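# Two robots roll a whiteboard round a hallway corner

## Task

Push or pull the wheeled whiteboard around the hallway's corner and leave it with each of its four wheels inside the strip bounded by the two yellow floor lines, touching neither line. It must be upright on its wheels rather than propped against a wall. Either robot or both may do it. At the end, release it and move the robots away from it. If any robot tips over or is left leaning, the task fails.

## Robot and tools

Team: two identical Hello Robot Stretch 4 robots, r1 and r2. Each has an omni-wheel base, a lift on a mast, an arm that telescopes forward, a wrist with yaw, pitch and roll, and a two-finger gripper. Each is about 1.6 m tall, and the base rim lies within 0.23 m of the base origin. Cameras per robot: rN_head_camera, rN_head_left_camera, rN_head_right_camera, rN_wrist_camera (N = 1 or 2).

Frames: the base frame sits on the floor under the base centre, with x forward, y left, z up. hand_pose is the pinch point between the open fingertips, given in this frame; it is approximate. The odometry frame is the base frame at scene start. base_odometry counts only wheel rotation, so slipping shows up as travel. Heading runs -3.142 to 3.142, left positive. Each robot reports in its own frames, so only images, lidar_m and wrist_depth_mm reveal where the robots are relative to each other.

execute_actions(actions, cameras): actions is a list holding at most one action. An empty list just reports state and images. The action is an object keyed by "r1" and/or "r2", one entry per robot. Under a robot you may give:
- "base": exactly one relative move from where the base last measured itself. {"translate_m": d} drives straight, forward positive, -2 to 2 m. {"strafe_m": d} slides sideways, left positive, -2 to 2 m. {"rotate_rad": d} turns in place, counter-clockwise positive, -3.2 to 3.2 rad.
- "joints": absolute joint targets by name. lift_m 0 to 1.2 m. arm_m 0 to 0.55 m (extension). wrist_yaw_rad -1.134 to 4.276 (0 forward, + left, 3.14 stowed; above 3.4 the arm may obstruct). wrist_pitch_rad -1.117 to 4.259 (0 level, 1.57 pointing down). wrist_roll_rad -1.117 to 4.259 (+ is clockwise viewed from behind). gripper_m -0.038 to 0.141 m, the fingertip gap; below 0 the fingers press together. A target outside the range is clipped and the result notes it. Any other bad value or unknown key rejects the whole call, and nothing moves.
- "pace": "slow", "default", "fast" or "max". Base speed is 0.1, 0.3, 0.4 or 0.6 m/s and turning is 1, 2, 3 or 4 rad/s. With the lift above 0.2, speeds are capped lower, down to 0.3 m/s and 1 rad/s at 1.2.
- "contact_limits": {"arm_m": 0 to 0.75}, how hard the arm may push before stopping. The default is 0.5.
- or "end_of_arm": "enable_torque" on its own, to revive wrist or gripper motors that shut off.
All motions start together. An action is capped at 15 s. A part you leave out may keep pushing toward an old target. cameras is a list of camera names or "all"; leaving it out or passing null means all, and [] means none.

wait(seconds 0-10) lets time pass and reports state. zoom_image(camera, region [x0,y0,x1,y1], at most 504x504 px) enlarges part of that camera's latest image. read_manual gives only licence texts. finished_scene(scene) ends the scene irreversibly and reports success. After a stop is reported, later calls in that same reply are skipped. A reply with no tool call ends everything.

Result lines: base_status and joint_status per motion can be done, off_target (resting away from the target, maybe still pushing), contact_stop_at_<key> (blocked; the part goes slack and a slack lift may sink), limit_stop_at_<name> (e.g. tilt over 6 degrees, own_body), time_out, or torque_fault (the wrist motor goes limp until enable_torque). on_its_own lists uncommanded behaviour; "held at" is the held target, not the position. turned_by_wheels vs turned_by_imu: a gap over about 0.1 rad means a collision or slip, and the heading error is roughly wheels minus imu. base_tilt is in degrees, forward/right positive, with about 1.5 deg of fixed bias. motor_effort is % of max with the peak in brackets, and is noisy; wheel positive means turning right. lidar_m is 12 sectors of 30 deg, starting straight ahead and going counter-clockwise (4th left, 7th behind, 10th right). "-" means nothing seen or closer than 0.25 m. The lidar covers about 0.15 m up to robot height. wrist_depth_mm is a 7x7 grid of depths in mm, 100-2000, from the top left.

Gripping: command a gap smaller than the object. Squeezing harder pulls it toward the wrist. Neither the reading nor "done" confirms a hold; look for a change in gripper effort. If the fingertips jam on a surface, raise the lift. To unfold at start, send lift_m 0.4 with wrist_yaw_rad 0.

Avoid: robot-to-robot contact. A hard press fails the run, and once bases touch, even millimetres more presses hard. Contact through an object is fine. Two robots given the same distance may differ by about 3 cm per metre, which can strain a shared load and tip a robot. Avoid turning or driving with over 1 kg in hand and arm_m above 0.2, especially fast. Steady pushes with a high gripper or high contact limit can also tip a robot. Also avoid drops, slams and hard hits. The scene keeps running while you think.

Each tool is called after "Call:" as a command line: name --argument value for each argument, lists and objects as JSON in quotes; but a table of rows of numbers goes row by row, as --pt "numbers of a row", without its own name.

## Session

Call:
execute_actions --actions '[]'

Scene clock: 0.00 s.
r1.base_odometry: x=+0.000 y=+0.000 heading=+0.000 (m, m, rad; r1's odometry frame)
r1.turned_by_wheels: +0.000 (rad since the last result)
r1.turned_by_imu: +0.000 (rad since the last result)
r1.base_tilt: forward=+0.1 right=+0.1 (deg)
r1.lidar_m: 2.18 1.11 0.91 0.88 0.95 1.53 0.79 0.76 0.62 0.60 0.67 1.04
r1.base_status: not commanded
r1.joint_positions: lift_m=+0.267 arm_m=-0.002 wrist_yaw_rad=+3.032 wrist_pitch_rad=+0.007 wrist_roll_rad=+0.003 gripper_m=+0.057
r1.joint_status: not commanded
r1.motor_effort: lift_m=+19 arm_m=+0 wrist_yaw_rad=+0 wrist_pitch_rad=-4 wrist_roll_rad=+1 gripper_m=-4 wheel_0=+0 wheel_1=+0 wheel_2=+1 (%)
r1.hand_pose: x=-0.1087 y=+0.1184 z=+0.4429 quat_wxyz=(+0.055, -0.003, +0.002, +0.998) (m; r1's base frame)
r1.wrist_depth_mm: 139 167 946 - - 1618 1118 / - 143 917 - - 1661 1098 / 107 142 931 - - 1661 1138 / 119 142 917 - - 1661 1118 / 904 904 904 - - 1576 1098 / 891 891 212 1756 1756 1576 1098 / 891 878 904 168 1118 1229 1060
r2.base_odometry: x=+0.000 y=+0.000 heading=+0.000 (m, m, rad; r2's odometry frame)
r2.turned_by_wheels: +0.000 (rad since the last result)
r2.turned_by_imu: +0.000 (rad since the last result)
r2.base_tilt: forward=+0.6 right=+0.4 (deg)
r2.lidar_m: 0.71 0.61 0.58 0.76 0.78 0.77 0.98 0.95 1.33 0.81 0.70 0.70
r2.base_status: not commanded
r2.joint_positions: lift_m=+0.205 arm_m=+0.000 wrist_yaw_rad=+3.202 wrist_pitch_rad=-0.015 wrist_roll_rad=-0.020 gripper_m=+0.057
r2.joint_status: not commanded
r2.motor_effort: lift_m=+18 arm_m=+0 wrist_yaw_rad=+0 wrist_pitch_rad=-8 wrist_roll_rad=-1 gripper_m=-4 wheel_0=+0 wheel_1=+0 wheel_2=+0 (%)
r2.hand_pose: x=-0.1226 y=+0.0699 z=+0.3879 quat_wxyz=(-0.030, +0.008, -0.010, +0.999) (m; r2's base frame)
r2.wrist_depth_mm: - 140 168 1229 976 788 683 / - - 138 1255 991 809 707 / - 107 138 1205 1008 809 691 / - 118 139 1229 991 809 683 / 197 1336 1118 1205 991 788 691 / 208 1308 199 1205 200 809 691 / 206 946 976 146 960 759 676
pictures: r1_head_camera, r1_head_left_camera, r1_head_right_camera, r1_wrist_camera, r2_head_camera, r2_head_left_camera, r2_head_right_camera, r2_wrist_camera
Images, in order (width x height): r1_head_camera 420x560, r1_head_left_camera 420x672, r1_head_right_camera 420x672, r1_wrist_camera 616x392, r2_head_camera 420x560, r2_head_left_camera 420x672, r2_head_right_camera 420x672, r2_wrist_camera 616x392.

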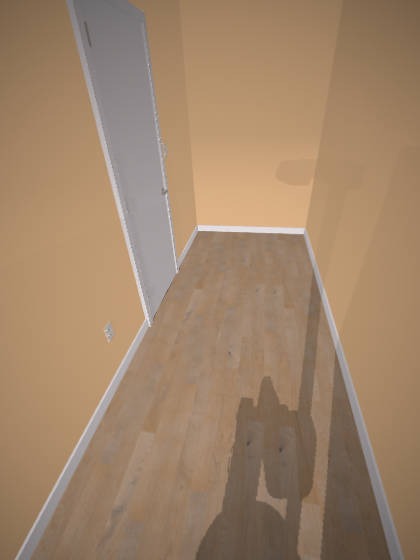

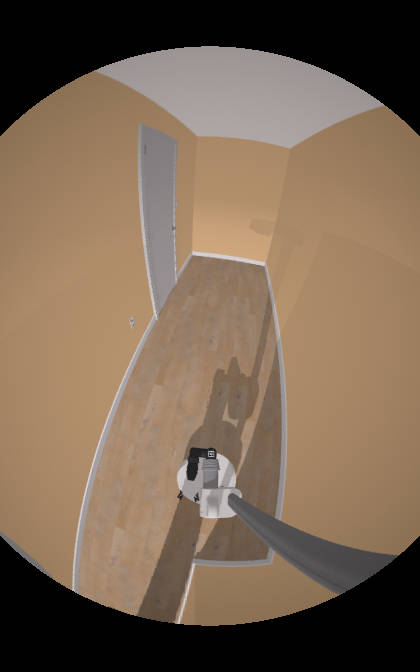

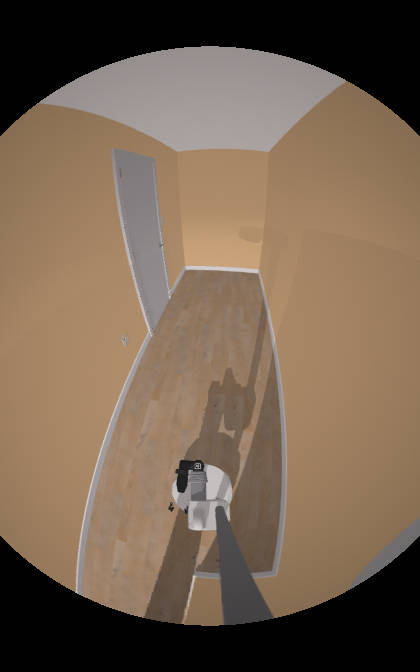

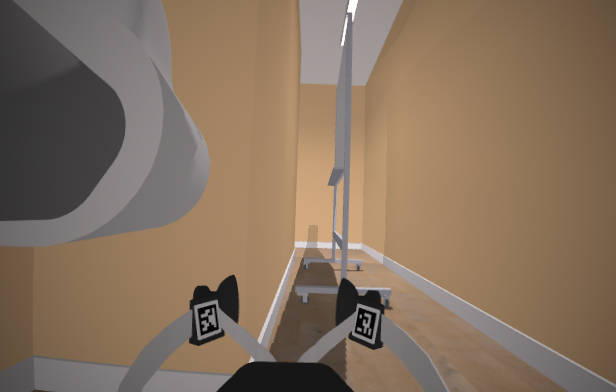

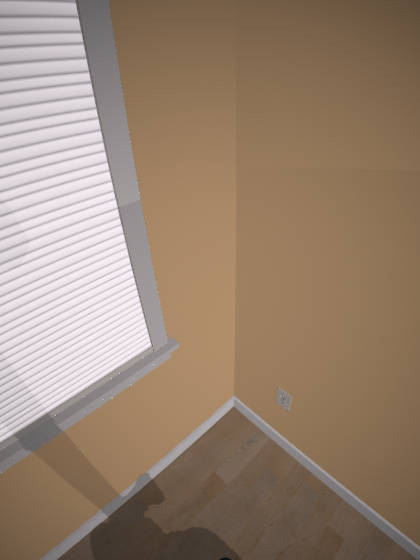

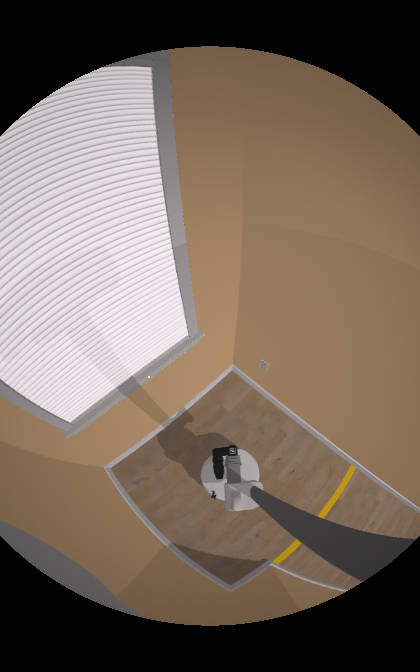

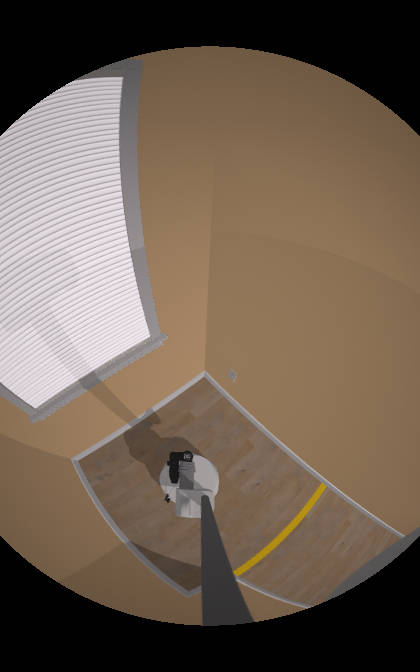

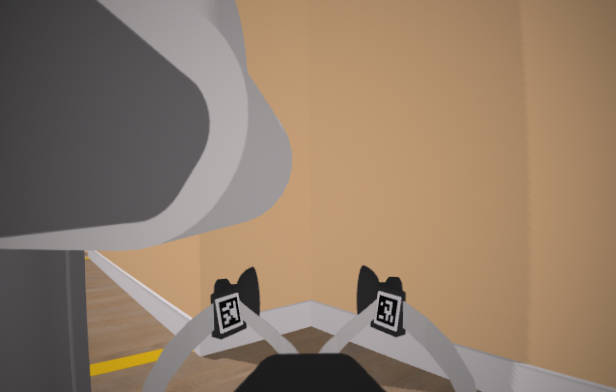

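Call:
execute_actions --actions '[{"r1": {"base": {"rotate_rad": 3.0}}, "r2": {"base": {"rotate_rad": -2.2}}}]'

Scene clock: 2.93 s.
r1.base_odometry: x=+0.000 y=+0.000 heading=+2.999 (m, m, rad; r1's odometry frame)
r1.turned_by_wheels: +2.999 (rad since the last result)
r1.turned_by_imu: +3.040 (rad since the last result)
r1.base_tilt: forward=+0.1 right=-0.1 (deg)
r1.lidar_m: 0.77 0.81 0.65 0.58 0.64 0.90 2.57 1.24 0.91 0.88 0.92 1.29
r1.base_status: done
r1.joint_positions: lift_m=+0.267 arm_m=-0.002 wrist_yaw_rad=+3.032 wrist_pitch_rad=+0.007 wrist_roll_rad=+0.003 gripper_m=+0.057
r1.joint_status: not commanded
r1.motor_effort: lift_m=+19(19) arm_m=+0(0) wrist_yaw_rad=+0(2) wrist_pitch_rad=-5(3) wrist_roll_rad=+0(1) gripper_m=-3(3) wheel_0=-6(13) wheel_1=-3(8) wheel_2=-5(12) (%)
r1.hand_pose: x=-0.1087 y=+0.1184 z=+0.4429 quat_wxyz=(+0.055, -0.003, +0.002, +0.998) (m; r1's base frame)
r1.wrist_depth_mm: 139 167 - - 1499 854 640 / - 142 - - 1499 866 640 / 107 142 - - 1464 866 647 / 119 142 - - 1464 866 640 / 1537 - - - 1464 854 627 / 1537 1756 212 1921 1160 842 621 / 1138 1060 1138 168 1078 809 615
r2.base_odometry: x=+0.000 y=+0.000 heading=-2.200 (m, m, rad; r2's odometry frame)
r2.turned_by_wheels: -2.200 (rad since the last result)
r2.turned_by_imu: -2.147 (rad since the last result)
r2.base_tilt: forward=+0.5 right=+0.5 (deg)
r2.lidar_m: 1.57 0.87 0.70 0.71 0.75 0.61 0.62 0.69 0.79 0.79 0.88 0.96
r2.base_status: done
r2.joint_positions: lift_m=+0.205 arm_m=+0.000 wrist_yaw_rad=+3.202 wrist_pitch_rad=-0.015 wrist_roll_rad=-0.020 gripper_m=+0.057
r2.joint_status: not commanded
r2.motor_effort: lift_m=+18(18) arm_m=+0(0) wrist_yaw_rad=+0(1) wrist_pitch_rad=-7(7) wrist_roll_rad=-1(1) gripper_m=-4(5) wheel_0=+1(7) wheel_1=+0(10) wheel_2=+1(7) (%)
r2.hand_pose: x=-0.1225 y=+0.0699 z=+0.3879 quat_wxyz=(-0.030, +0.008, -0.010, +0.999) (m; r2's base frame)
r2.wrist_depth_mm: - 140 168 768 723 683 647 / - - 139 788 741 683 654 / - 107 138 768 732 683 647 / - 118 139 778 723 676 654 / 197 891 831 798 741 683 640 / 208 917 199 778 199 676 647 / 206 904 831 146 707 676 647
pictures: r1_head_camera, r1_head_left_camera, r1_head_right_camera, r1_wrist_camera, r2_head_camera, r2_head_left_camera, r2_head_right_camera, r2_wrist_camera
Images, in order (width x height): r1_head_camera 420x560, r1_head_left_camera 420x672, r1_head_right_camera 420x672, r1_wrist_camera 616x392, r2_head_camera 420x560, r2_head_left_camera 420x672, r2_head_right_camera 420x672, r2_wrist_camera 616x392.

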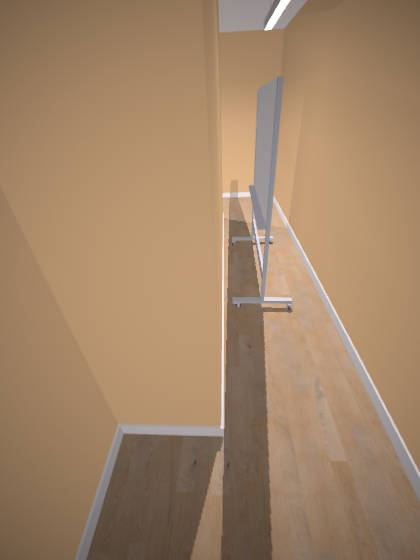

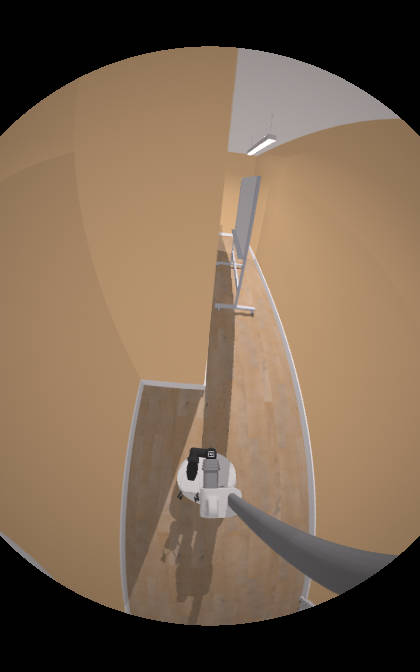

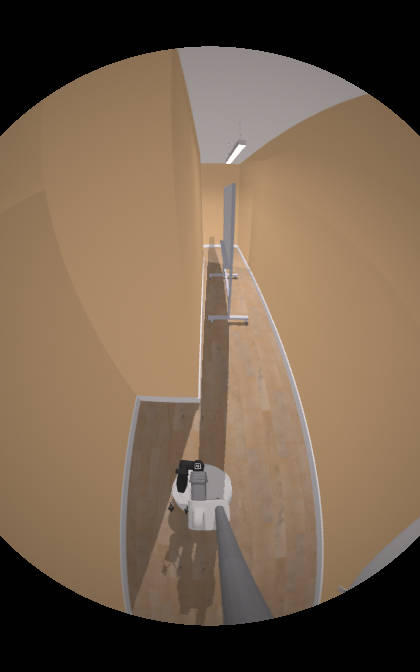

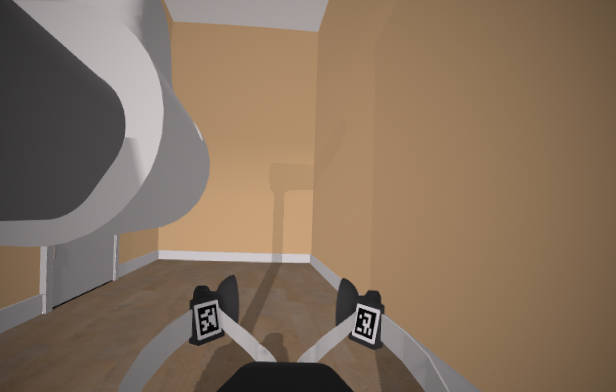

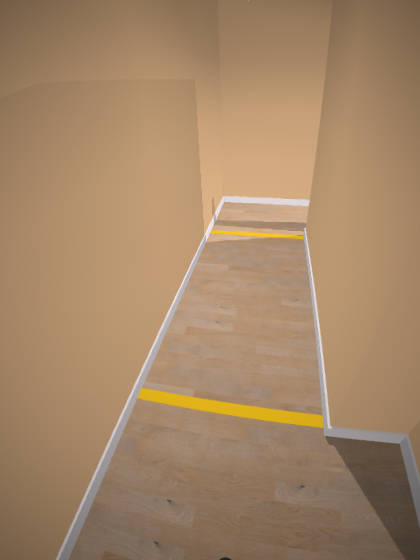

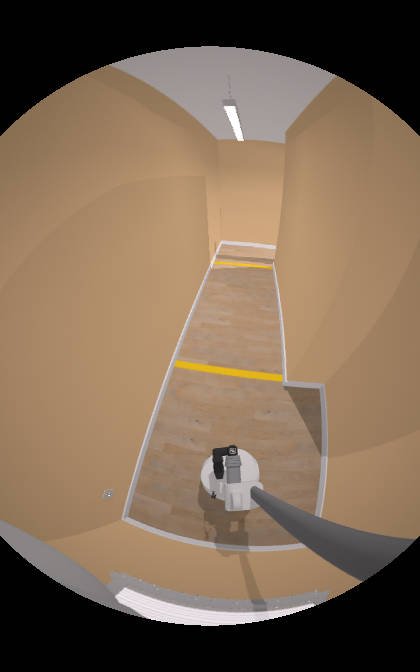

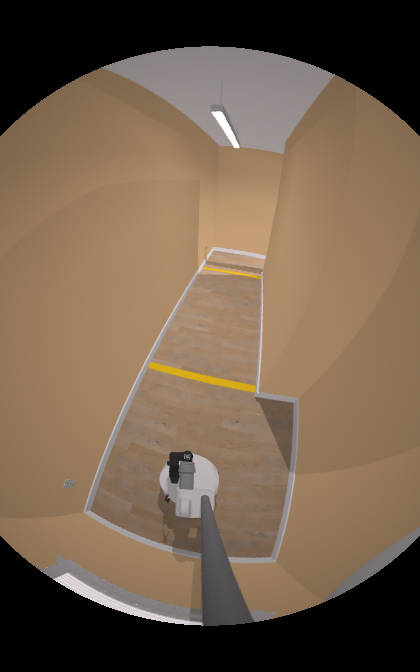

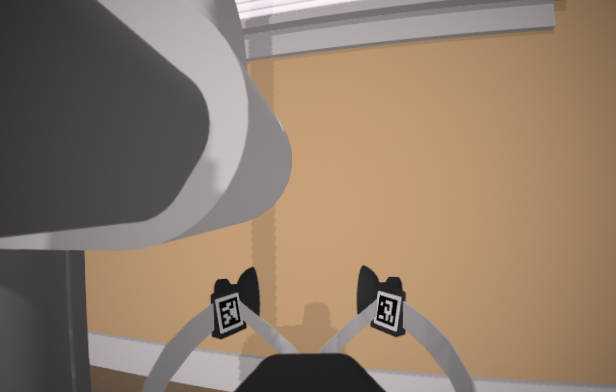

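Call:
zoom_image --camera "r1_head_camera" --region '[190, 60, 340, 330]'

Call:
zoom_image --camera "r2_head_camera" --region '[180, 150, 340, 270]'

Region (190, 60, 340, 330) of r1_head_camera's 420x560 image, scaled by 1.867, with more detail than that image has.

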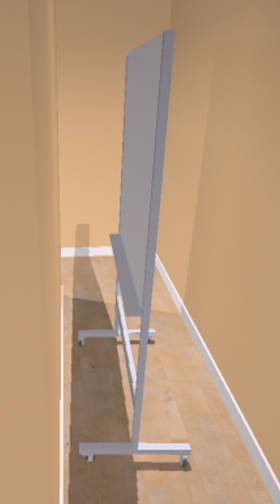

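Region (180, 150, 340, 270) of r2_head_camera's 420x560 image, scaled by 3.150, with more detail than that image has; it fills the top 378 rows of this view, and the rest is white.

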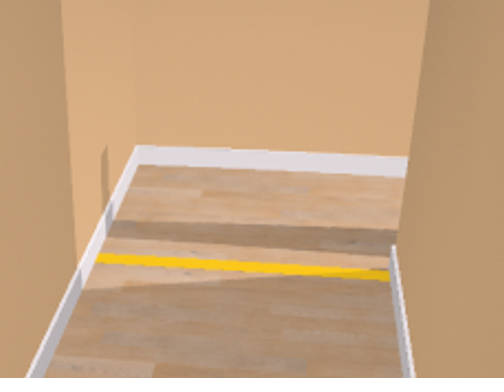

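Call:
execute_actions --actions '[{"r1": {"base": {"strafe_m": -0.42}, "joints": {"lift_m": 0.4, "wrist_yaw_rad": 0}, "pace": "fast"}, "r2": {"base": {"rotate_rad": -0.19}, "pace": "fast"}}]' --cameras '["r1_head_camera", "r2_head_camera"]'

Scene clock: 8.20 s.
r1.base_odometry: x=+0.060 y=+0.416 heading=+2.999 (m, m, rad; r1's odometry frame)
r1.turned_by_wheels: +0.000 (rad since the last result)
r1.turned_by_imu: +0.003 (rad since the last result)
r1.base_tilt: forward=+0.1 right=+0.0 (deg)
r1.lidar_m: 1.69 0.91 1.06 1.03 1.08 1.52 1.70 0.65 0.48 0.44 0.49 0.68
r1.base_status: done
r1.joint_positions: lift_m=+0.400 arm_m=-0.002 wrist_yaw_rad=+0.000 wrist_pitch_rad=+0.007 wrist_roll_rad=+0.003 gripper_m=+0.057
r1.joint_status: all done
r1.motor_effort: lift_m=+22(24) arm_m=+0(0) wrist_yaw_rad=-1(3) wrist_pitch_rad=-4(3) wrist_roll_rad=+1(0) gripper_m=-2(5) wheel_0=+1(15) wheel_1=+1(14) wheel_2=+0(4) (%)
r1.hand_pose: x=+0.4570 y=-0.0873 z=+0.5760 quat_wxyz=(+1.000, +0.002, +0.003, +0.000) (m; r1's base frame)
r1.wrist_depth_mm: 741 1060 - - 1618 778 554 / 741 1098 - - 1618 778 544 / 750 1118 - - 1576 778 544 / 759 1160 - - 1537 788 544 / 759 1160 - - 1499 768 535 / 759 1160 212 - 1138 750 525 / 778 991 1430 168 1025 723 530
r2.base_odometry: x=+0.000 y=+0.000 heading=-2.390 (m, m, rad; r2's odometry frame)
r2.turned_by_wheels: -0.190 (rad since the last result)
r2.turned_by_imu: -0.184 (rad since the last result)
r2.base_tilt: forward=+0.5 right=+0.4 (deg)
r2.lidar_m: 1.72 1.01 0.73 0.70 0.76 0.64 0.61 0.65 0.84 0.79 0.83 0.96
r2.base_status: done
r2.joint_positions: lift_m=+0.205 arm_m=+0.000 wrist_yaw_rad=+3.202 wrist_pitch_rad=-0.015 wrist_roll_rad=-0.020 gripper_m=+0.057
r2.joint_status: not commanded
r2.motor_effort: lift_m=+18(18) arm_m=+0(0) wrist_yaw_rad=-1(0) wrist_pitch_rad=-7(8) wrist_roll_rad=+0(0) gripper_m=-5(5) wheel_0=+0(8) wheel_1=+0(4) wheel_2=+0(9) (%)
r2.hand_pose: x=-0.1225 y=+0.0699 z=+0.3879 quat_wxyz=(-0.030, +0.008, -0.010, +0.999) (m; r2's base frame)
r2.wrist_depth_mm: - 140 168 768 750 741 723 / - - 139 768 768 759 715 / - 107 139 768 759 741 732 / - 118 139 778 759 741 723 / 197 809 809 778 750 741 715 / 208 809 198 768 199 741 723 / 205 809 788 146 759 732 723
pictures: r1_head_camera, r2_head_camera
Images, in order (width x height): r1_head_camera 420x560, r2_head_camera 420x560.

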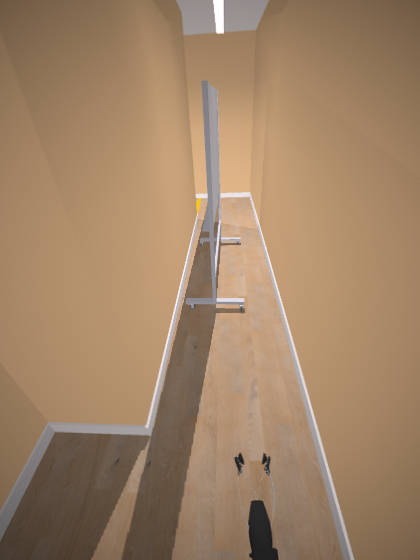

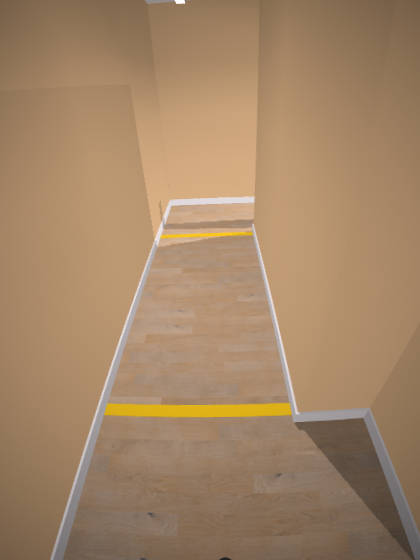

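Call:
execute_actions --actions '[{"r1": {"base": {"translate_m": 1.15}, "joints": {"gripper_m": 0.14, "wrist_yaw_rad": 0.3}, "pace": "fast"}, "r2": {"base": {"translate_m": 2.0}, "joints": {"lift_m": 0.4, "wrist_yaw_rad": 0}, "pace": "max"}}]' --cameras '["r1_head_camera", "r1_wrist_camera", "r2_head_camera"]'

Scene clock: 15.00 s.
r1.base_odometry: x=-1.079 y=+0.578 heading=+3.000 (m, m, rad; r1's odometry frame)
r1.turned_by_wheels: +0.000 (rad since the last result)
r1.turned_by_imu: +0.004 (rad since the last result)
r1.base_tilt: forward=+0.1 right=+0.0 (deg)
r1.lidar_m: 0.70 0.59 0.43 0.41 0.45 1.50 1.80 0.68 0.50 0.47 0.50 0.72
r1.base_status: done
r1.joint_positions: lift_m=+0.400 arm_m=-0.002 wrist_yaw_rad=+0.300 wrist_pitch_rad=+0.007 wrist_roll_rad=+0.003 gripper_m=+0.140
r1.joint_status: all done
r1.motor_effort: lift_m=+22(22) arm_m=+0(0) wrist_yaw_rad=+1(6) wrist_pitch_rad=-4(4) wrist_roll_rad=+1(1) gripper_m=+0(5) wheel_0=+4(12) wheel_1=+2(8) wheel_2=-2(14) (%)
r1.hand_pose: x=+0.4699 y=+0.0017 z=+0.5760 quat_wxyz=(+0.989, +0.001, +0.004, +0.149) (m; r1's base frame)
r1.wrist_depth_mm: 508 647 960 634 - - 1060 / 500 654 976 640 - - 1078 / 508 668 991 640 - - 1078 / 512 668 991 1464 - - 1098 / 512 668 1008 1336 - - 1060 / 512 213 946 1397 227 1808 1042 / 521 634 891 151 1537 1430 1008
r2.base_odometry: x=-1.461 y=-1.366 heading=-2.390 (m, m, rad; r2's odometry frame)
r2.turned_by_wheels: +0.000 (rad since the last result)
r2.turned_by_imu: -0.001 (rad since the last result)
r2.base_tilt: forward=+0.5 right=+0.5 (deg)
r2.lidar_m: 2.09 0.93 0.67 0.64 0.68 0.99 2.65 0.62 0.46 0.43 0.46 0.67
r2.base_status: done
r2.joint_positions: lift_m=+0.400 arm_m=+0.000 wrist_yaw_rad=+0.000 wrist_pitch_rad=-0.015 wrist_roll_rad=-0.020 gripper_m=+0.057
r2.joint_status: all done
r2.motor_effort: lift_m=+19(23) arm_m=-1(1) wrist_yaw_rad=-1(8) wrist_pitch_rad=-8(10) wrist_roll_rad=+0(1) gripper_m=-4(6) wheel_0=-2(7) wheel_1=-2(6) wheel_2=+0(15) (%)
r2.hand_pose: x=+0.4591 y=-0.0873 z=+0.5824 quat_wxyz=(+1.000, -0.010, -0.007, +0.000) (m; r2's base frame)
r2.wrist_depth_mm: 976 1464 1921 1863 1808 788 535 / 1008 1430 1921 1921 1863 798 544 / 1008 1430 1921 1863 1921 798 554 / 976 1397 1921 1983 1863 820 564 / 1008 1499 1921 1863 1808 809 554 / 960 1366 200 1863 199 809 559 / 976 1229 1397 146 1366 723 549
pictures: r1_head_camera, r1_wrist_camera, r2_head_camera
Images, in order (width x height): r1_head_camera 420x560, r1_wrist_camera 616x392, r2_head_camera 420x560.

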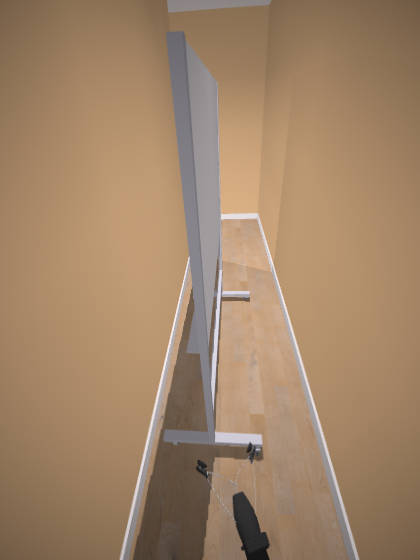

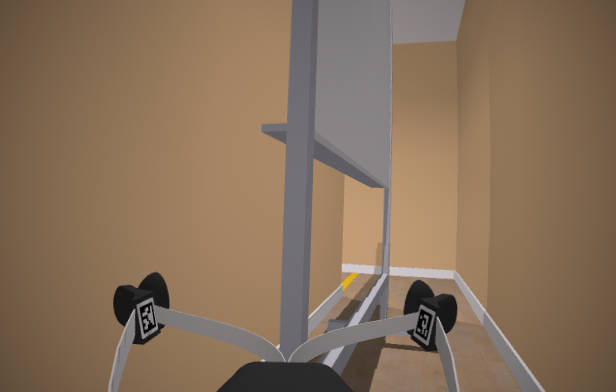

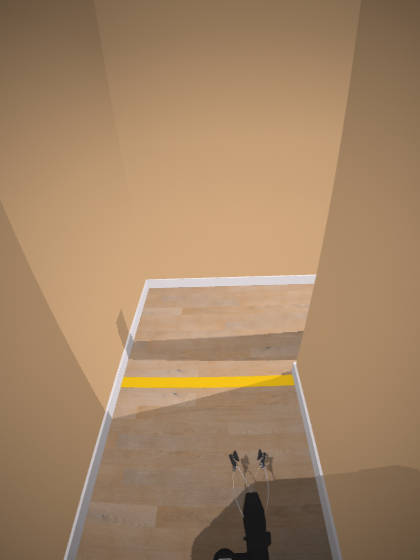

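Call:
execute_actions --actions '[{"r1": {"base": {"strafe_m": 0.09}, "joints": {"lift_m": 0.33, "arm_m": 0.15}}, "r2": {"base": {"translate_m": 0.75}, "joints": {"lift_m": 0.33, "wrist_yaw_rad": 0.3, "gripper_m": 0.14}, "pace": "fast"}}]' --cameras '["r1_head_camera", "r1_wrist_camera", "r2_head_camera", "r2_head_right_camera"]'

Scene clock: 19.47 s.
r1.base_odometry: x=-1.091 y=+0.490 heading=+2.999 (m, m, rad; r1's odometry frame)
r1.turned_by_wheels: +0.000 (rad since the last result)
r1.turned_by_imu: +0.001 (rad since the last result)
r1.base_tilt: forward=+0.2 right=+0.0 (deg)
r1.lidar_m: 0.70 0.49 0.33 0.32 0.35 1.44 2.22 0.80 0.60 0.56 0.58 0.72
r1.base_status: done
r1.joint_positions: lift_m=+0.330 arm_m=+0.149 wrist_yaw_rad=+0.300 wrist_pitch_rad=+0.007 wrist_roll_rad=+0.003 gripper_m=+0.140
r1.joint_status: all done
r1.motor_effort: lift_m=+15(23) arm_m=+7(7) wrist_yaw_rad=+0(1) wrist_pitch_rad=-3(4) wrist_roll_rad=+1(1) gripper_m=+0(0) wheel_0=-5(13) wheel_1=+2(10) wheel_2=+0(2) (%)
r1.hand_pose: x=+0.6211 y=+0.0018 z=+0.5066 quat_wxyz=(+0.989, +0.001, +0.004, +0.149) (m; r1's base frame)
r1.wrist_depth_mm: 413 530 778 410 778 - 1281 / 410 535 798 1182 768 - 1336 / 415 544 809 1182 1430 - 1336 / 418 544 809 1229 - - 1308 / 418 549 809 1229 - - 1308 / 415 212 759 1229 227 1921 1255 / 421 517 732 151 1229 1308 1229
r2.base_odometry: x=-2.009 y=-1.878 heading=-2.390 (m, m, rad; r2's odometry frame)
r2.turned_by_wheels: +0.000 (rad since the last result)
r2.turned_by_imu: +0.000 (rad since the last result)
r2.base_tilt: forward=+0.6 right=+0.4 (deg)
r2.lidar_m: 1.37 0.88 0.65 0.62 0.65 0.96 1.71 0.66 0.47 0.45 0.50 1.41
r2.base_status: done
r2.joint_positions: lift_m=+0.330 arm_m=+0.000 wrist_yaw_rad=+0.300 wrist_pitch_rad=-0.015 wrist_roll_rad=-0.020 gripper_m=+0.140
r2.joint_status: all done
r2.motor_effort: lift_m=+16(17) arm_m=-1(1) wrist_yaw_rad=+0(3) wrist_pitch_rad=-6(7) wrist_roll_rad=-1(1) gripper_m=-1(6) wheel_0=+0(5) wheel_1=+0(7) wheel_2=+0(13) (%)
r2.hand_pose: x=+0.4721 y=+0.0017 z=+0.5126 quat_wxyz=(+0.989, -0.009, -0.009, +0.149) (m; r2's base frame)
r2.wrist_depth_mm: 699 904 1255 1205 1078 1025 946 / 699 891 1281 1182 1098 1042 946 / 707 904 1229 1182 1078 1042 976 / 707 891 1255 1205 1118 1025 960 / 707 891 1255 1160 1118 1008 960 / 699 778 1138 1205 1078 991 960 / 683 842 1160 147 1078 1008 960
pictures: r1_head_camera, r1_wrist_camera, r2_head_camera, r2_head_right_camera
Images, in order (width x height): r1_head_camera 420x560, r1_wrist_camera 616x392, r2_head_camera 420x560, r2_head_right_camera 420x672.

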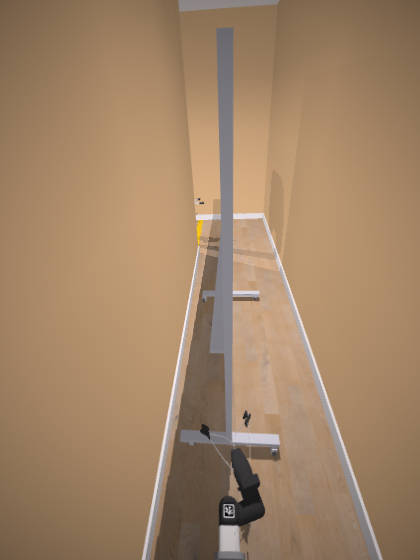

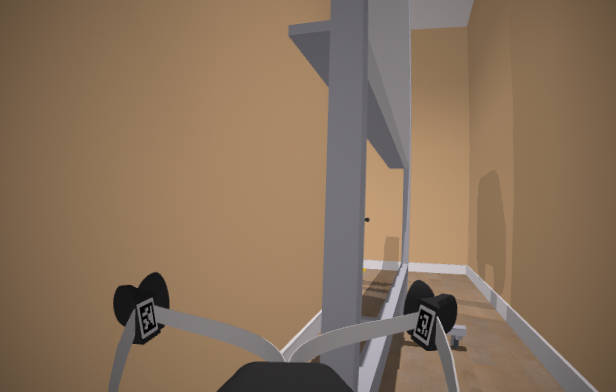

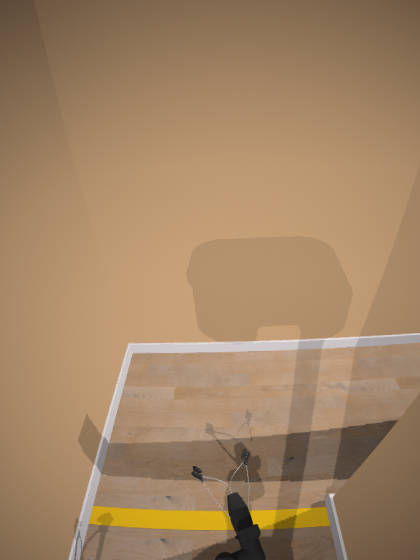

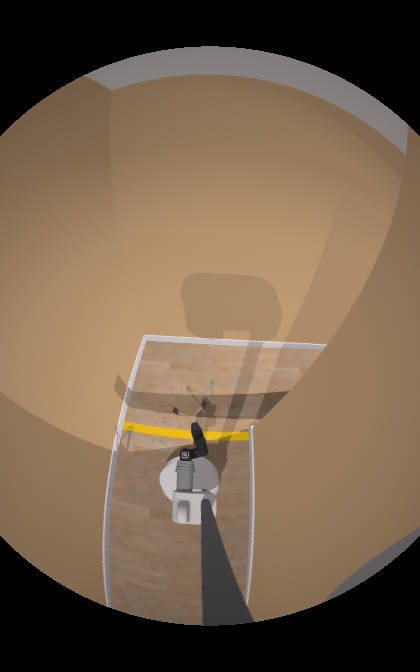

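Call:
execute_actions --actions '[{"r1": {"base": {"translate_m": 0.11}}, "r2": {"base": {"strafe_m": 0.22}}}]' --cameras '["r1_head_camera", "r1_wrist_camera"]'

Scene clock: 23.27 s.
r1.base_odometry: x=-1.200 y=+0.505 heading=+3.000 (m, m, rad; r1's odometry frame)
r1.turned_by_wheels: +0.001 (rad since the last result)
r1.turned_by_imu: +0.002 (rad since the last result)
r1.base_tilt: forward=+0.1 right=+0.0 (deg)
r1.lidar_m: 0.58 0.48 0.36 0.33 0.34 0.51 2.24 0.80 0.59 0.56 0.59 0.62
r1.base_status: done
r1.joint_positions: lift_m=+0.330 arm_m=+0.149 wrist_yaw_rad=+0.300 wrist_pitch_rad=+0.007 wrist_roll_rad=+0.003 gripper_m=+0.140
r1.joint_status: not commanded
r1.motor_effort: lift_m=+15(16) arm_m=+7(7) wrist_yaw_rad=+0(2) wrist_pitch_rad=-4(4) wrist_roll_rad=+0(1) gripper_m=-2(1) wheel_0=+6(11) wheel_1=+3(6) wheel_2=-2(13) (%)
r1.hand_pose: x=+0.6212 y=+0.0018 z=+0.5066 quat_wxyz=(+0.989, +0.001, +0.004, +0.149) (m; r1's base frame)
r1.wrist_depth_mm: 413 525 778 213 707 - 1308 / 407 535 788 211 699 - 1308 / 413 535 809 209 1397 - 1336 / 413 544 798 208 - - 1308 / 415 544 809 206 - - 1308 / 413 212 750 204 227 1921 1281 / 421 517 732 151 1229 1336 1229
r2.base_odometry: x=-1.859 y=-2.039 heading=-2.390 (m, m, rad; r2's odometry frame)
r2.turned_by_wheels: +0.000 (rad since the last result)
r2.turned_by_imu: +0.001 (rad since the last result)
r2.base_tilt: forward=+0.6 right=+0.4 (deg)
r2.lidar_m: 1.37 0.59 0.42 0.40 0.43 0.62 1.84 0.96 0.72 0.68 0.72 1.42
r2.base_status: done
r2.joint_positions: lift_m=+0.330 arm_m=+0.000 wrist_yaw_rad=+0.300 wrist_pitch_rad=-0.015 wrist_roll_rad=-0.020 gripper_m=+0.140
r2.joint_status: not commanded
r2.motor_effort: lift_m=+16(16) arm_m=-1(0) wrist_yaw_rad=+0(0) wrist_pitch_rad=-7(9) wrist_roll_rad=+0(1) gripper_m=-1(0) wheel_0=+0(8) wheel_1=+0(10) wheel_2=+0(4) (%)
r2.hand_pose: x=+0.4721 y=+0.0017 z=+0.5126 quat_wxyz=(+0.989, -0.009, -0.009, +0.149) (m; r2's base frame)
r2.wrist_depth_mm: 477 615 866 1182 1118 1008 946 / 480 621 904 1160 1118 1008 960 / 480 621 904 1205 1118 1042 960 / 480 621 866 1182 1118 1025 960 / 477 615 878 1205 1118 1042 960 / 480 535 768 1182 1078 991 960 / 477 574 866 147 1098 1008 946
pictures: r1_head_camera, r1_wrist_camera
Images, in order (width x height): r1_head_camera 420x560, r1_wrist_camera 616x392.

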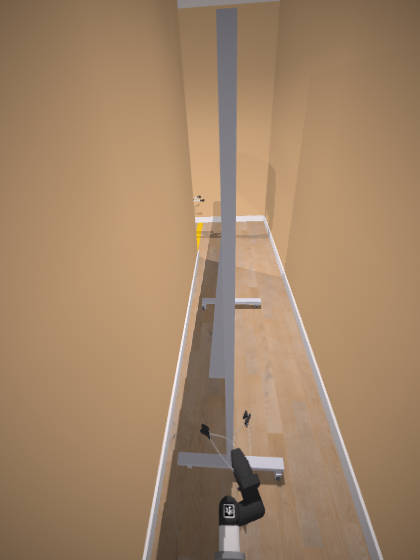

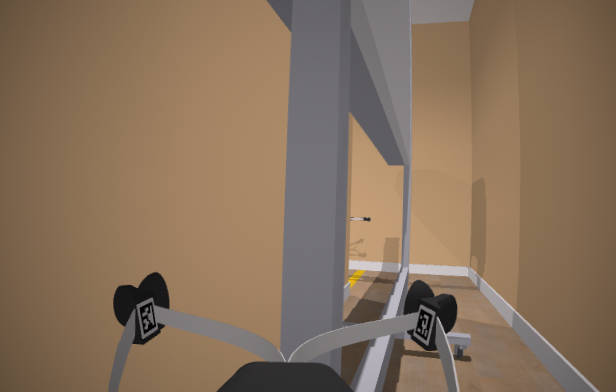

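Call:
execute_actions --actions '[{"r1": {"joints": {"gripper_m": 0.0}}}]' --cameras '["r1_head_camera", "r1_wrist_camera"]'

Scene clock: 25.77 s.
r1.base_odometry: x=-1.200 y=+0.505 heading=+2.999 (m, m, rad; r1's odometry frame)
r1.turned_by_wheels: -0.001 (rad since the last result)
r1.turned_by_imu: +0.000 (rad since the last result)
r1.base_tilt: forward=+0.1 right=+0.0 (deg)
r1.lidar_m: 0.59 0.48 0.34 0.32 0.34 0.48 2.22 0.80 0.56 0.56 0.59 0.60
r1.base_status: not commanded
r1.joint_positions: lift_m=+0.330 arm_m=+0.149 wrist_yaw_rad=+0.300 wrist_pitch_rad=+0.007 wrist_roll_rad=+0.003 gripper_m=+0.001
r1.joint_status: all done
r1.motor_effort: lift_m=+15(15) arm_m=+4(6) wrist_yaw_rad=+3(26) wrist_pitch_rad=-4(4) wrist_roll_rad=+1(1) gripper_m=-23(23) wheel_0=+1(7) wheel_1=+1(3) wheel_2=-1(2) (%)
r1.hand_pose: x=+0.6217 y=+0.0016 z=+0.5065 quat_wxyz=(+0.989, +0.001, +0.004, +0.149) (m; r1's base frame)
r1.wrist_depth_mm: 415 521 778 204 798 - 1308 / 407 535 798 203 798 - 1336 / 413 539 798 200 1397 - 1336 / 415 544 759 199 - - 1308 / 415 544 750 198 - - 1308 / 413 539 198 196 1756 1983 1281 / 418 466 707 190 324 1336 1255
r2.base_odometry: x=-1.859 y=-2.039 heading=-2.390 (m, m, rad; r2's odometry frame)
r2.turned_by_wheels: +0.000 (rad since the last result)
r2.turned_by_imu: +0.001 (rad since the last result)
r2.base_tilt: forward=+0.6 right=+0.4 (deg)
r2.lidar_m: 1.37 0.59 0.42 0.41 0.43 0.61 1.83 0.97 0.70 0.67 0.70 1.44
r2.base_status: not commanded
r2.joint_positions: lift_m=+0.330 arm_m=+0.000 wrist_yaw_rad=+0.300 wrist_pitch_rad=-0.015 wrist_roll_rad=-0.020 gripper_m=+0.140
r2.joint_status: not commanded
r2.motor_effort: lift_m=+16(16) arm_m=+0(0) wrist_yaw_rad=-1(0) wrist_pitch_rad=-7(7) wrist_roll_rad=-1(1) gripper_m=+0(0) wheel_0=+0(0) wheel_1=+0(0) wheel_2=-1(0) (%)
r2.hand_pose: x=+0.4721 y=+0.0017 z=+0.5126 quat_wxyz=(+0.989, -0.009, -0.009, +0.149) (m; r2's base frame)
r2.wrist_depth_mm: 480 615 878 1138 1078 1025 960 / 477 615 878 1160 1118 1042 931 / 484 615 878 1205 1098 1008 960 / 484 621 866 1205 1118 1042 976 / 480 621 878 1182 1118 1025 946 / 480 539 778 1182 1098 1008 960 / 473 585 854 147 1078 1042 976
pictures: r1_head_camera, r1_wrist_camera
Images, in order (width x height): r1_head_camera 420x560, r1_wrist_camera 616x392.

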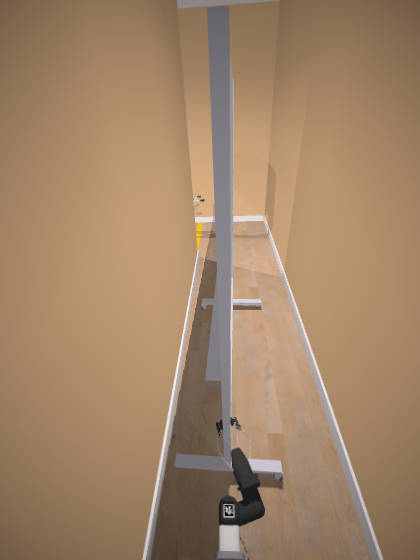

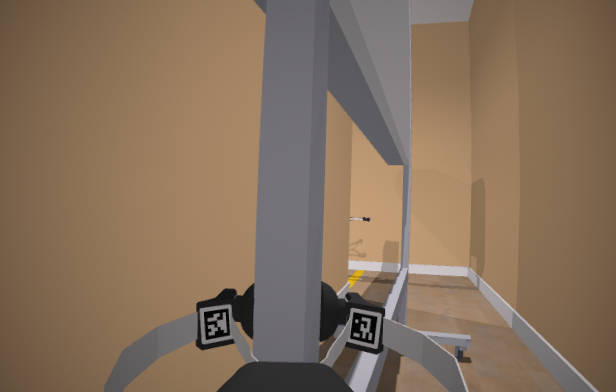

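Call:
execute_actions --actions '[{"r1": {"base": {"translate_m": 0.5}}}]' --cameras '["r1_head_camera", "r1_wrist_camera"]'

Scene clock: 29.03 s.
r1.base_odometry: x=-1.695 y=+0.576 heading=+3.000 (m, m, rad; r1's odometry frame)
r1.turned_by_wheels: +0.000 (rad since the last result)
r1.turned_by_imu: +0.001 (rad since the last result)
r1.base_tilt: forward=+0.1 right=+0.1 (deg)
r1.lidar_m: 0.56 0.47 0.33 0.32 0.35 0.50 2.28 0.80 0.60 0.57 0.60 0.61
r1.base_status: done
r1.joint_positions: lift_m=+0.330 arm_m=+0.149 wrist_yaw_rad=+0.298 wrist_pitch_rad=+0.006 wrist_roll_rad=+0.003 gripper_m=+0.000
r1.joint_status: not commanded
r1.motor_effort: lift_m=+15(15) arm_m=+4(4) wrist_yaw_rad=+7(13) wrist_pitch_rad=-4(4) wrist_roll_rad=+1(0) gripper_m=-19(22) wheel_0=+6(13) wheel_1=+3(10) wheel_2=-6(16) (%)
r1.hand_pose: x=+0.6217 y=+0.0012 z=+0.5067 quat_wxyz=(+0.989, +0.001, +0.003, +0.148) (m; r1's base frame)
r1.wrist_depth_mm: 402 517 715 199 798 - 1308 / 399 525 732 197 788 - 1336 / 404 530 732 197 1366 - 1308 / 407 535 741 199 - - 1336 / 407 539 750 201 - - 1308 / 404 508 195 193 1921 1921 1281 / 413 459 654 186 462 1281 1205
r2.base_odometry: x=-1.859 y=-2.039 heading=-2.390 (m, m, rad; r2's odometry frame)
r2.turned_by_wheels: +0.000 (rad since the last result)
r2.turned_by_imu: +0.001 (rad since the last result)
r2.base_tilt: forward=+0.5 right=+0.4 (deg)
r2.lidar_m: 1.36 0.58 0.42 0.40 0.44 0.61 1.84 0.97 0.71 0.66 0.71 1.42
r2.base_status: not commanded
r2.joint_positions: lift_m=+0.330 arm_m=+0.000 wrist_yaw_rad=+0.300 wrist_pitch_rad=-0.015 wrist_roll_rad=-0.020 gripper_m=+0.140
r2.joint_status: not commanded
r2.motor_effort: lift_m=+16(16) arm_m=+0(1) wrist_yaw_rad=-1(0) wrist_pitch_rad=-6(7) wrist_roll_rad=-1(0) gripper_m=-1(1) wheel_0=+0(0) wheel_1=+0(0) wheel_2=+0(1) (%)
r2.hand_pose: x=+0.4721 y=+0.0017 z=+0.5126 quat_wxyz=(+0.989, -0.009, -0.009, +0.149) (m; r2's base frame)
r2.wrist_depth_mm: 480 615 878 1229 1098 1042 976 / 480 609 866 1205 1138 1008 960 / 480 615 904 1205 1118 1042 976 / 488 615 891 1182 1118 1025 960 / 480 615 891 1182 1098 1060 976 / 480 525 778 1182 1078 1008 976 / 473 569 866 146 1098 1042 960
pictures: r1_head_camera, r1_wrist_camera
Images, in order (width x height): r1_head_camera 420x560, r1_wrist_camera 616x392.

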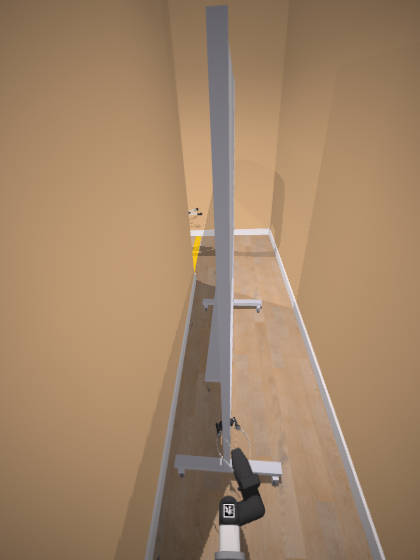

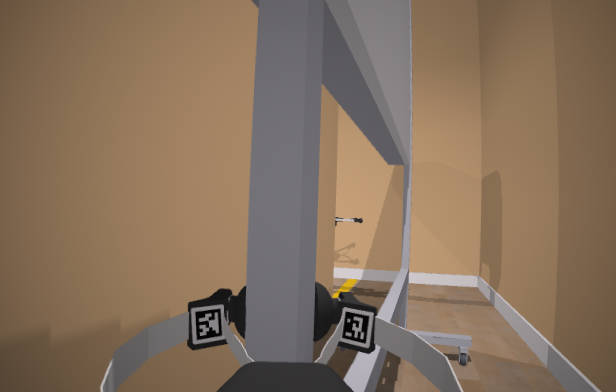

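Call:
execute_actions --actions '[{"r1": {"base": {"translate_m": 0.9}}}]' --cameras '["r1_head_camera", "r2_head_camera", "r2_head_right_camera"]'

Scene clock: 33.67 s.
r1.base_odometry: x=-2.586 y=+0.703 heading=+3.000 (m, m, rad; r1's odometry frame)
r1.turned_by_wheels: +0.000 (rad since the last result)
r1.turned_by_imu: +0.001 (rad since the last result)
r1.base_tilt: forward=+0.0 right=+0.0 (deg)
r1.lidar_m: 0.52 0.45 0.33 0.31 0.32 0.48 1.35 0.86 0.61 0.57 0.63 0.54
r1.base_status: done
r1.joint_positions: lift_m=+0.330 arm_m=+0.149 wrist_yaw_rad=+0.298 wrist_pitch_rad=+0.008 wrist_roll_rad=+0.003 gripper_m=+0.000
r1.joint_status: not commanded
r1.motor_effort: lift_m=+15(16) arm_m=+4(4) wrist_yaw_rad=+5(16) wrist_pitch_rad=-6(5) wrist_roll_rad=+1(1) gripper_m=-11(18) wheel_0=+6(16) wheel_1=+3(10) wheel_2=-6(19) (%)
r1.hand_pose: x=+0.6217 y=+0.0012 z=+0.5063 quat_wxyz=(+0.989, +0.001, +0.004, +0.149) (m; r1's base frame)
r1.wrist_depth_mm: 387 496 683 142 521 - 1366 / 384 504 699 141 647 - 1336 / 389 504 699 140 - - 1366 / 389 508 715 139 - - 1366 / 392 512 715 138 - 1983 1366 / 392 504 185 137 1921 1921 1308 / 394 449 647 135 181 1308 1255
r2.base_odometry: x=-1.859 y=-2.039 heading=-2.390 (m, m, rad; r2's odometry frame)
r2.turned_by_wheels: +0.000 (rad since the last result)
r2.turned_by_imu: +0.001 (rad since the last result)
r2.base_tilt: forward=+0.5 right=+0.5 (deg)
r2.lidar_m: 1.37 0.59 0.41 0.40 0.42 0.62 1.85 0.97 0.69 0.66 0.70 0.84
r2.base_status: not commanded
r2.joint_positions: lift_m=+0.330 arm_m=+0.000 wrist_yaw_rad=+0.300 wrist_pitch_rad=-0.015 wrist_roll_rad=-0.020 gripper_m=+0.140
r2.joint_status: not commanded
r2.motor_effort: lift_m=+16(16) arm_m=+0(0) wrist_yaw_rad=+0(1) wrist_pitch_rad=-7(7) wrist_roll_rad=+1(1) gripper_m=-1(1) wheel_0=+0(0) wheel_1=+0(0) wheel_2=+0(1) (%)
r2.hand_pose: x=+0.4721 y=+0.0017 z=+0.5126 quat_wxyz=(+0.989, -0.009, -0.009, +0.149) (m; r2's base frame)
r2.wrist_depth_mm: 480 609 878 1182 1098 1025 960 / 480 615 891 1182 1098 1025 976 / 484 627 891 1182 1118 1042 960 / 484 615 878 1160 1118 1008 960 / 484 615 866 1182 1098 1042 946 / 477 539 778 1138 1098 991 960 / 473 574 854 146 1118 1008 960
pictures: r1_head_camera, r2_head_camera, r2_head_right_camera
Images, in order (width x height): r1_head_camera 420x560, r2_head_camera 420x560, r2_head_right_camera 420x672.

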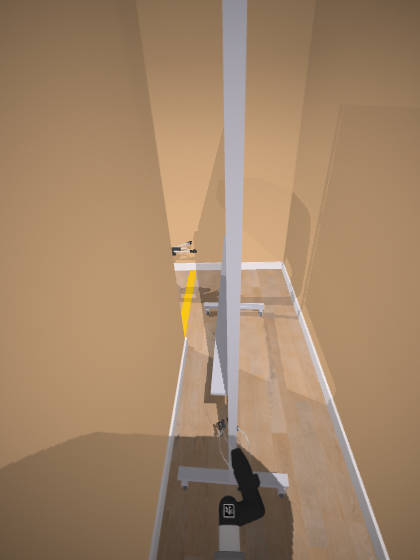

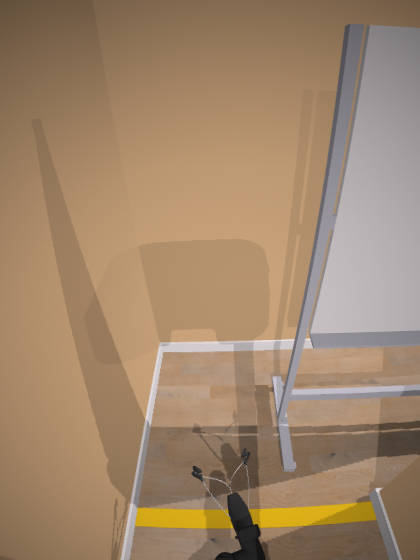

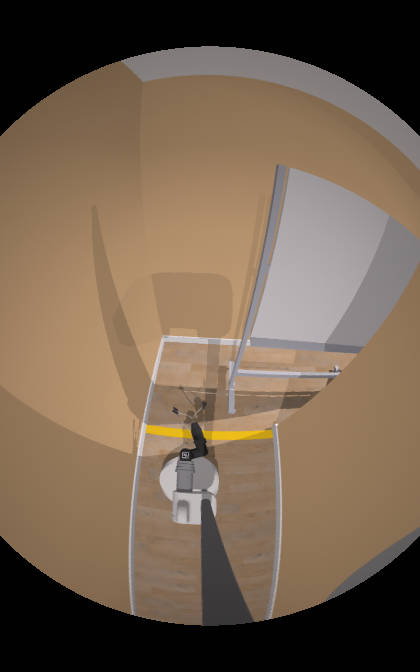

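Call:
execute_actions --actions '[{"r1": {"base": {"strafe_m": -0.2}, "pace": "slow"}, "r2": {"joints": {"arm_m": 0.1}}}]' --cameras '["r1_head_camera", "r1_wrist_camera", "r2_head_camera"]'

Scene clock: 37.10 s.
r1.base_odometry: x=-2.557 y=+0.900 heading=+3.001 (m, m, rad; r1's odometry frame)
r1.turned_by_wheels: +0.001 (rad since the last result)
r1.turned_by_imu: +0.003 (rad since the last result)
r1.base_tilt: forward=+0.1 right=+0.0 (deg)
r1.lidar_m: 0.52 0.73 0.51 0.50 0.53 0.76 1.52 0.56 0.40 0.40 0.41 0.57
r1.base_status: done
r1.joint_positions: lift_m=+0.330 arm_m=+0.149 wrist_yaw_rad=+0.305 wrist_pitch_rad=+0.008 wrist_roll_rad=+0.003 gripper_m=+0.000
r1.joint_status: not commanded
r1.on_its_own: wrist_yaw_rad is at rest, and its effort (-15) is outside its rest range (-13 to +13)
r1.motor_effort: lift_m=+16(16) arm_m=+4(4) wrist_yaw_rad=-15(16) wrist_pitch_rad=-7(6) wrist_roll_rad=+1(0) gripper_m=-11(13) wheel_0=+12(19) wheel_1=-3(7) wheel_2=+0(4) (%)
r1.hand_pose: x=+0.6217 y=+0.0033 z=+0.5062 quat_wxyz=(+0.988, +0.001, +0.004, +0.152) (m; r1's base frame)
r1.wrist_depth_mm: 585 750 1025 143 - 1921 904 / 574 741 1042 142 - 1921 904 / 585 759 1060 142 - 1983 917 / 585 759 1060 141 - 1921 917 / 580 759 991 140 - 1921 904 / 585 778 182 139 - 1756 866 / 597 676 960 138 699 1281 854
r2.base_odometry: x=-1.859 y=-2.039 heading=-2.390 (m, m, rad; r2's odometry frame)
r2.turned_by_wheels: +0.000 (rad since the last result)
r2.turned_by_imu: +0.001 (rad since the last result)
r2.base_tilt: forward=+0.6 right=+0.4 (deg)
r2.lidar_m: 1.38 0.58 0.43 0.40 0.43 0.62 1.84 0.94 0.70 0.66 0.72 0.83
r2.base_status: not commanded
r2.joint_positions: lift_m=+0.330 arm_m=+0.099 wrist_yaw_rad=+0.300 wrist_pitch_rad=-0.015 wrist_roll_rad=-0.020 gripper_m=+0.140
r2.joint_status: all done
r2.motor_effort: lift_m=+16(16) arm_m=+6(8) wrist_yaw_rad=-1(0) wrist_pitch_rad=-8(8) wrist_roll_rad=+0(1) gripper_m=+0(0) wheel_0=+0(0) wheel_1=+0(0) wheel_2=-1(1) (%)
r2.hand_pose: x=+0.5711 y=+0.0017 z=+0.5127 quat_wxyz=(+0.989, -0.009, -0.009, +0.149) (m; r2's base frame)
r2.wrist_depth_mm: 477 615 878 1118 1025 931 878 / 480 609 891 1098 1025 931 891 / 488 621 891 1098 976 946 878 / 477 609 866 1098 1008 931 878 / 477 609 878 1078 1008 946 891 / 477 539 768 1098 976 904 878 / 469 574 842 147 1008 917 878
pictures: r1_head_camera, r1_wrist_camera, r2_head_camera
Images, in order (width x height): r1_head_camera 420x560, r1_wrist_camera 616x392, r2_head_camera 420x560.

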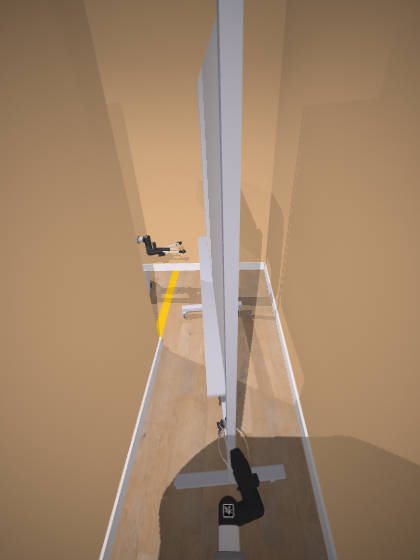

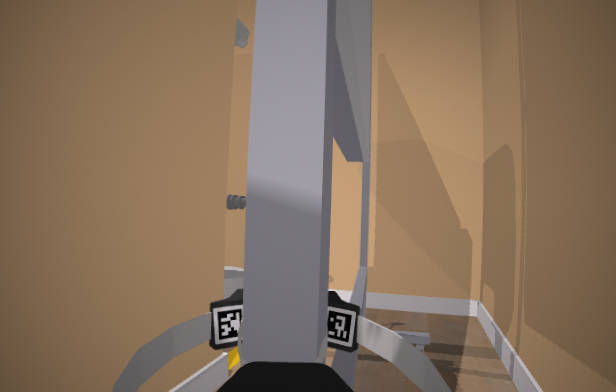

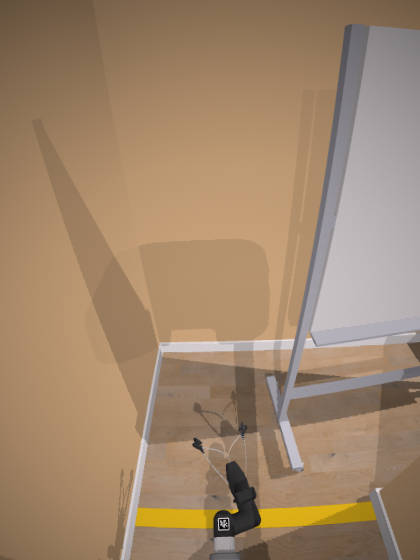

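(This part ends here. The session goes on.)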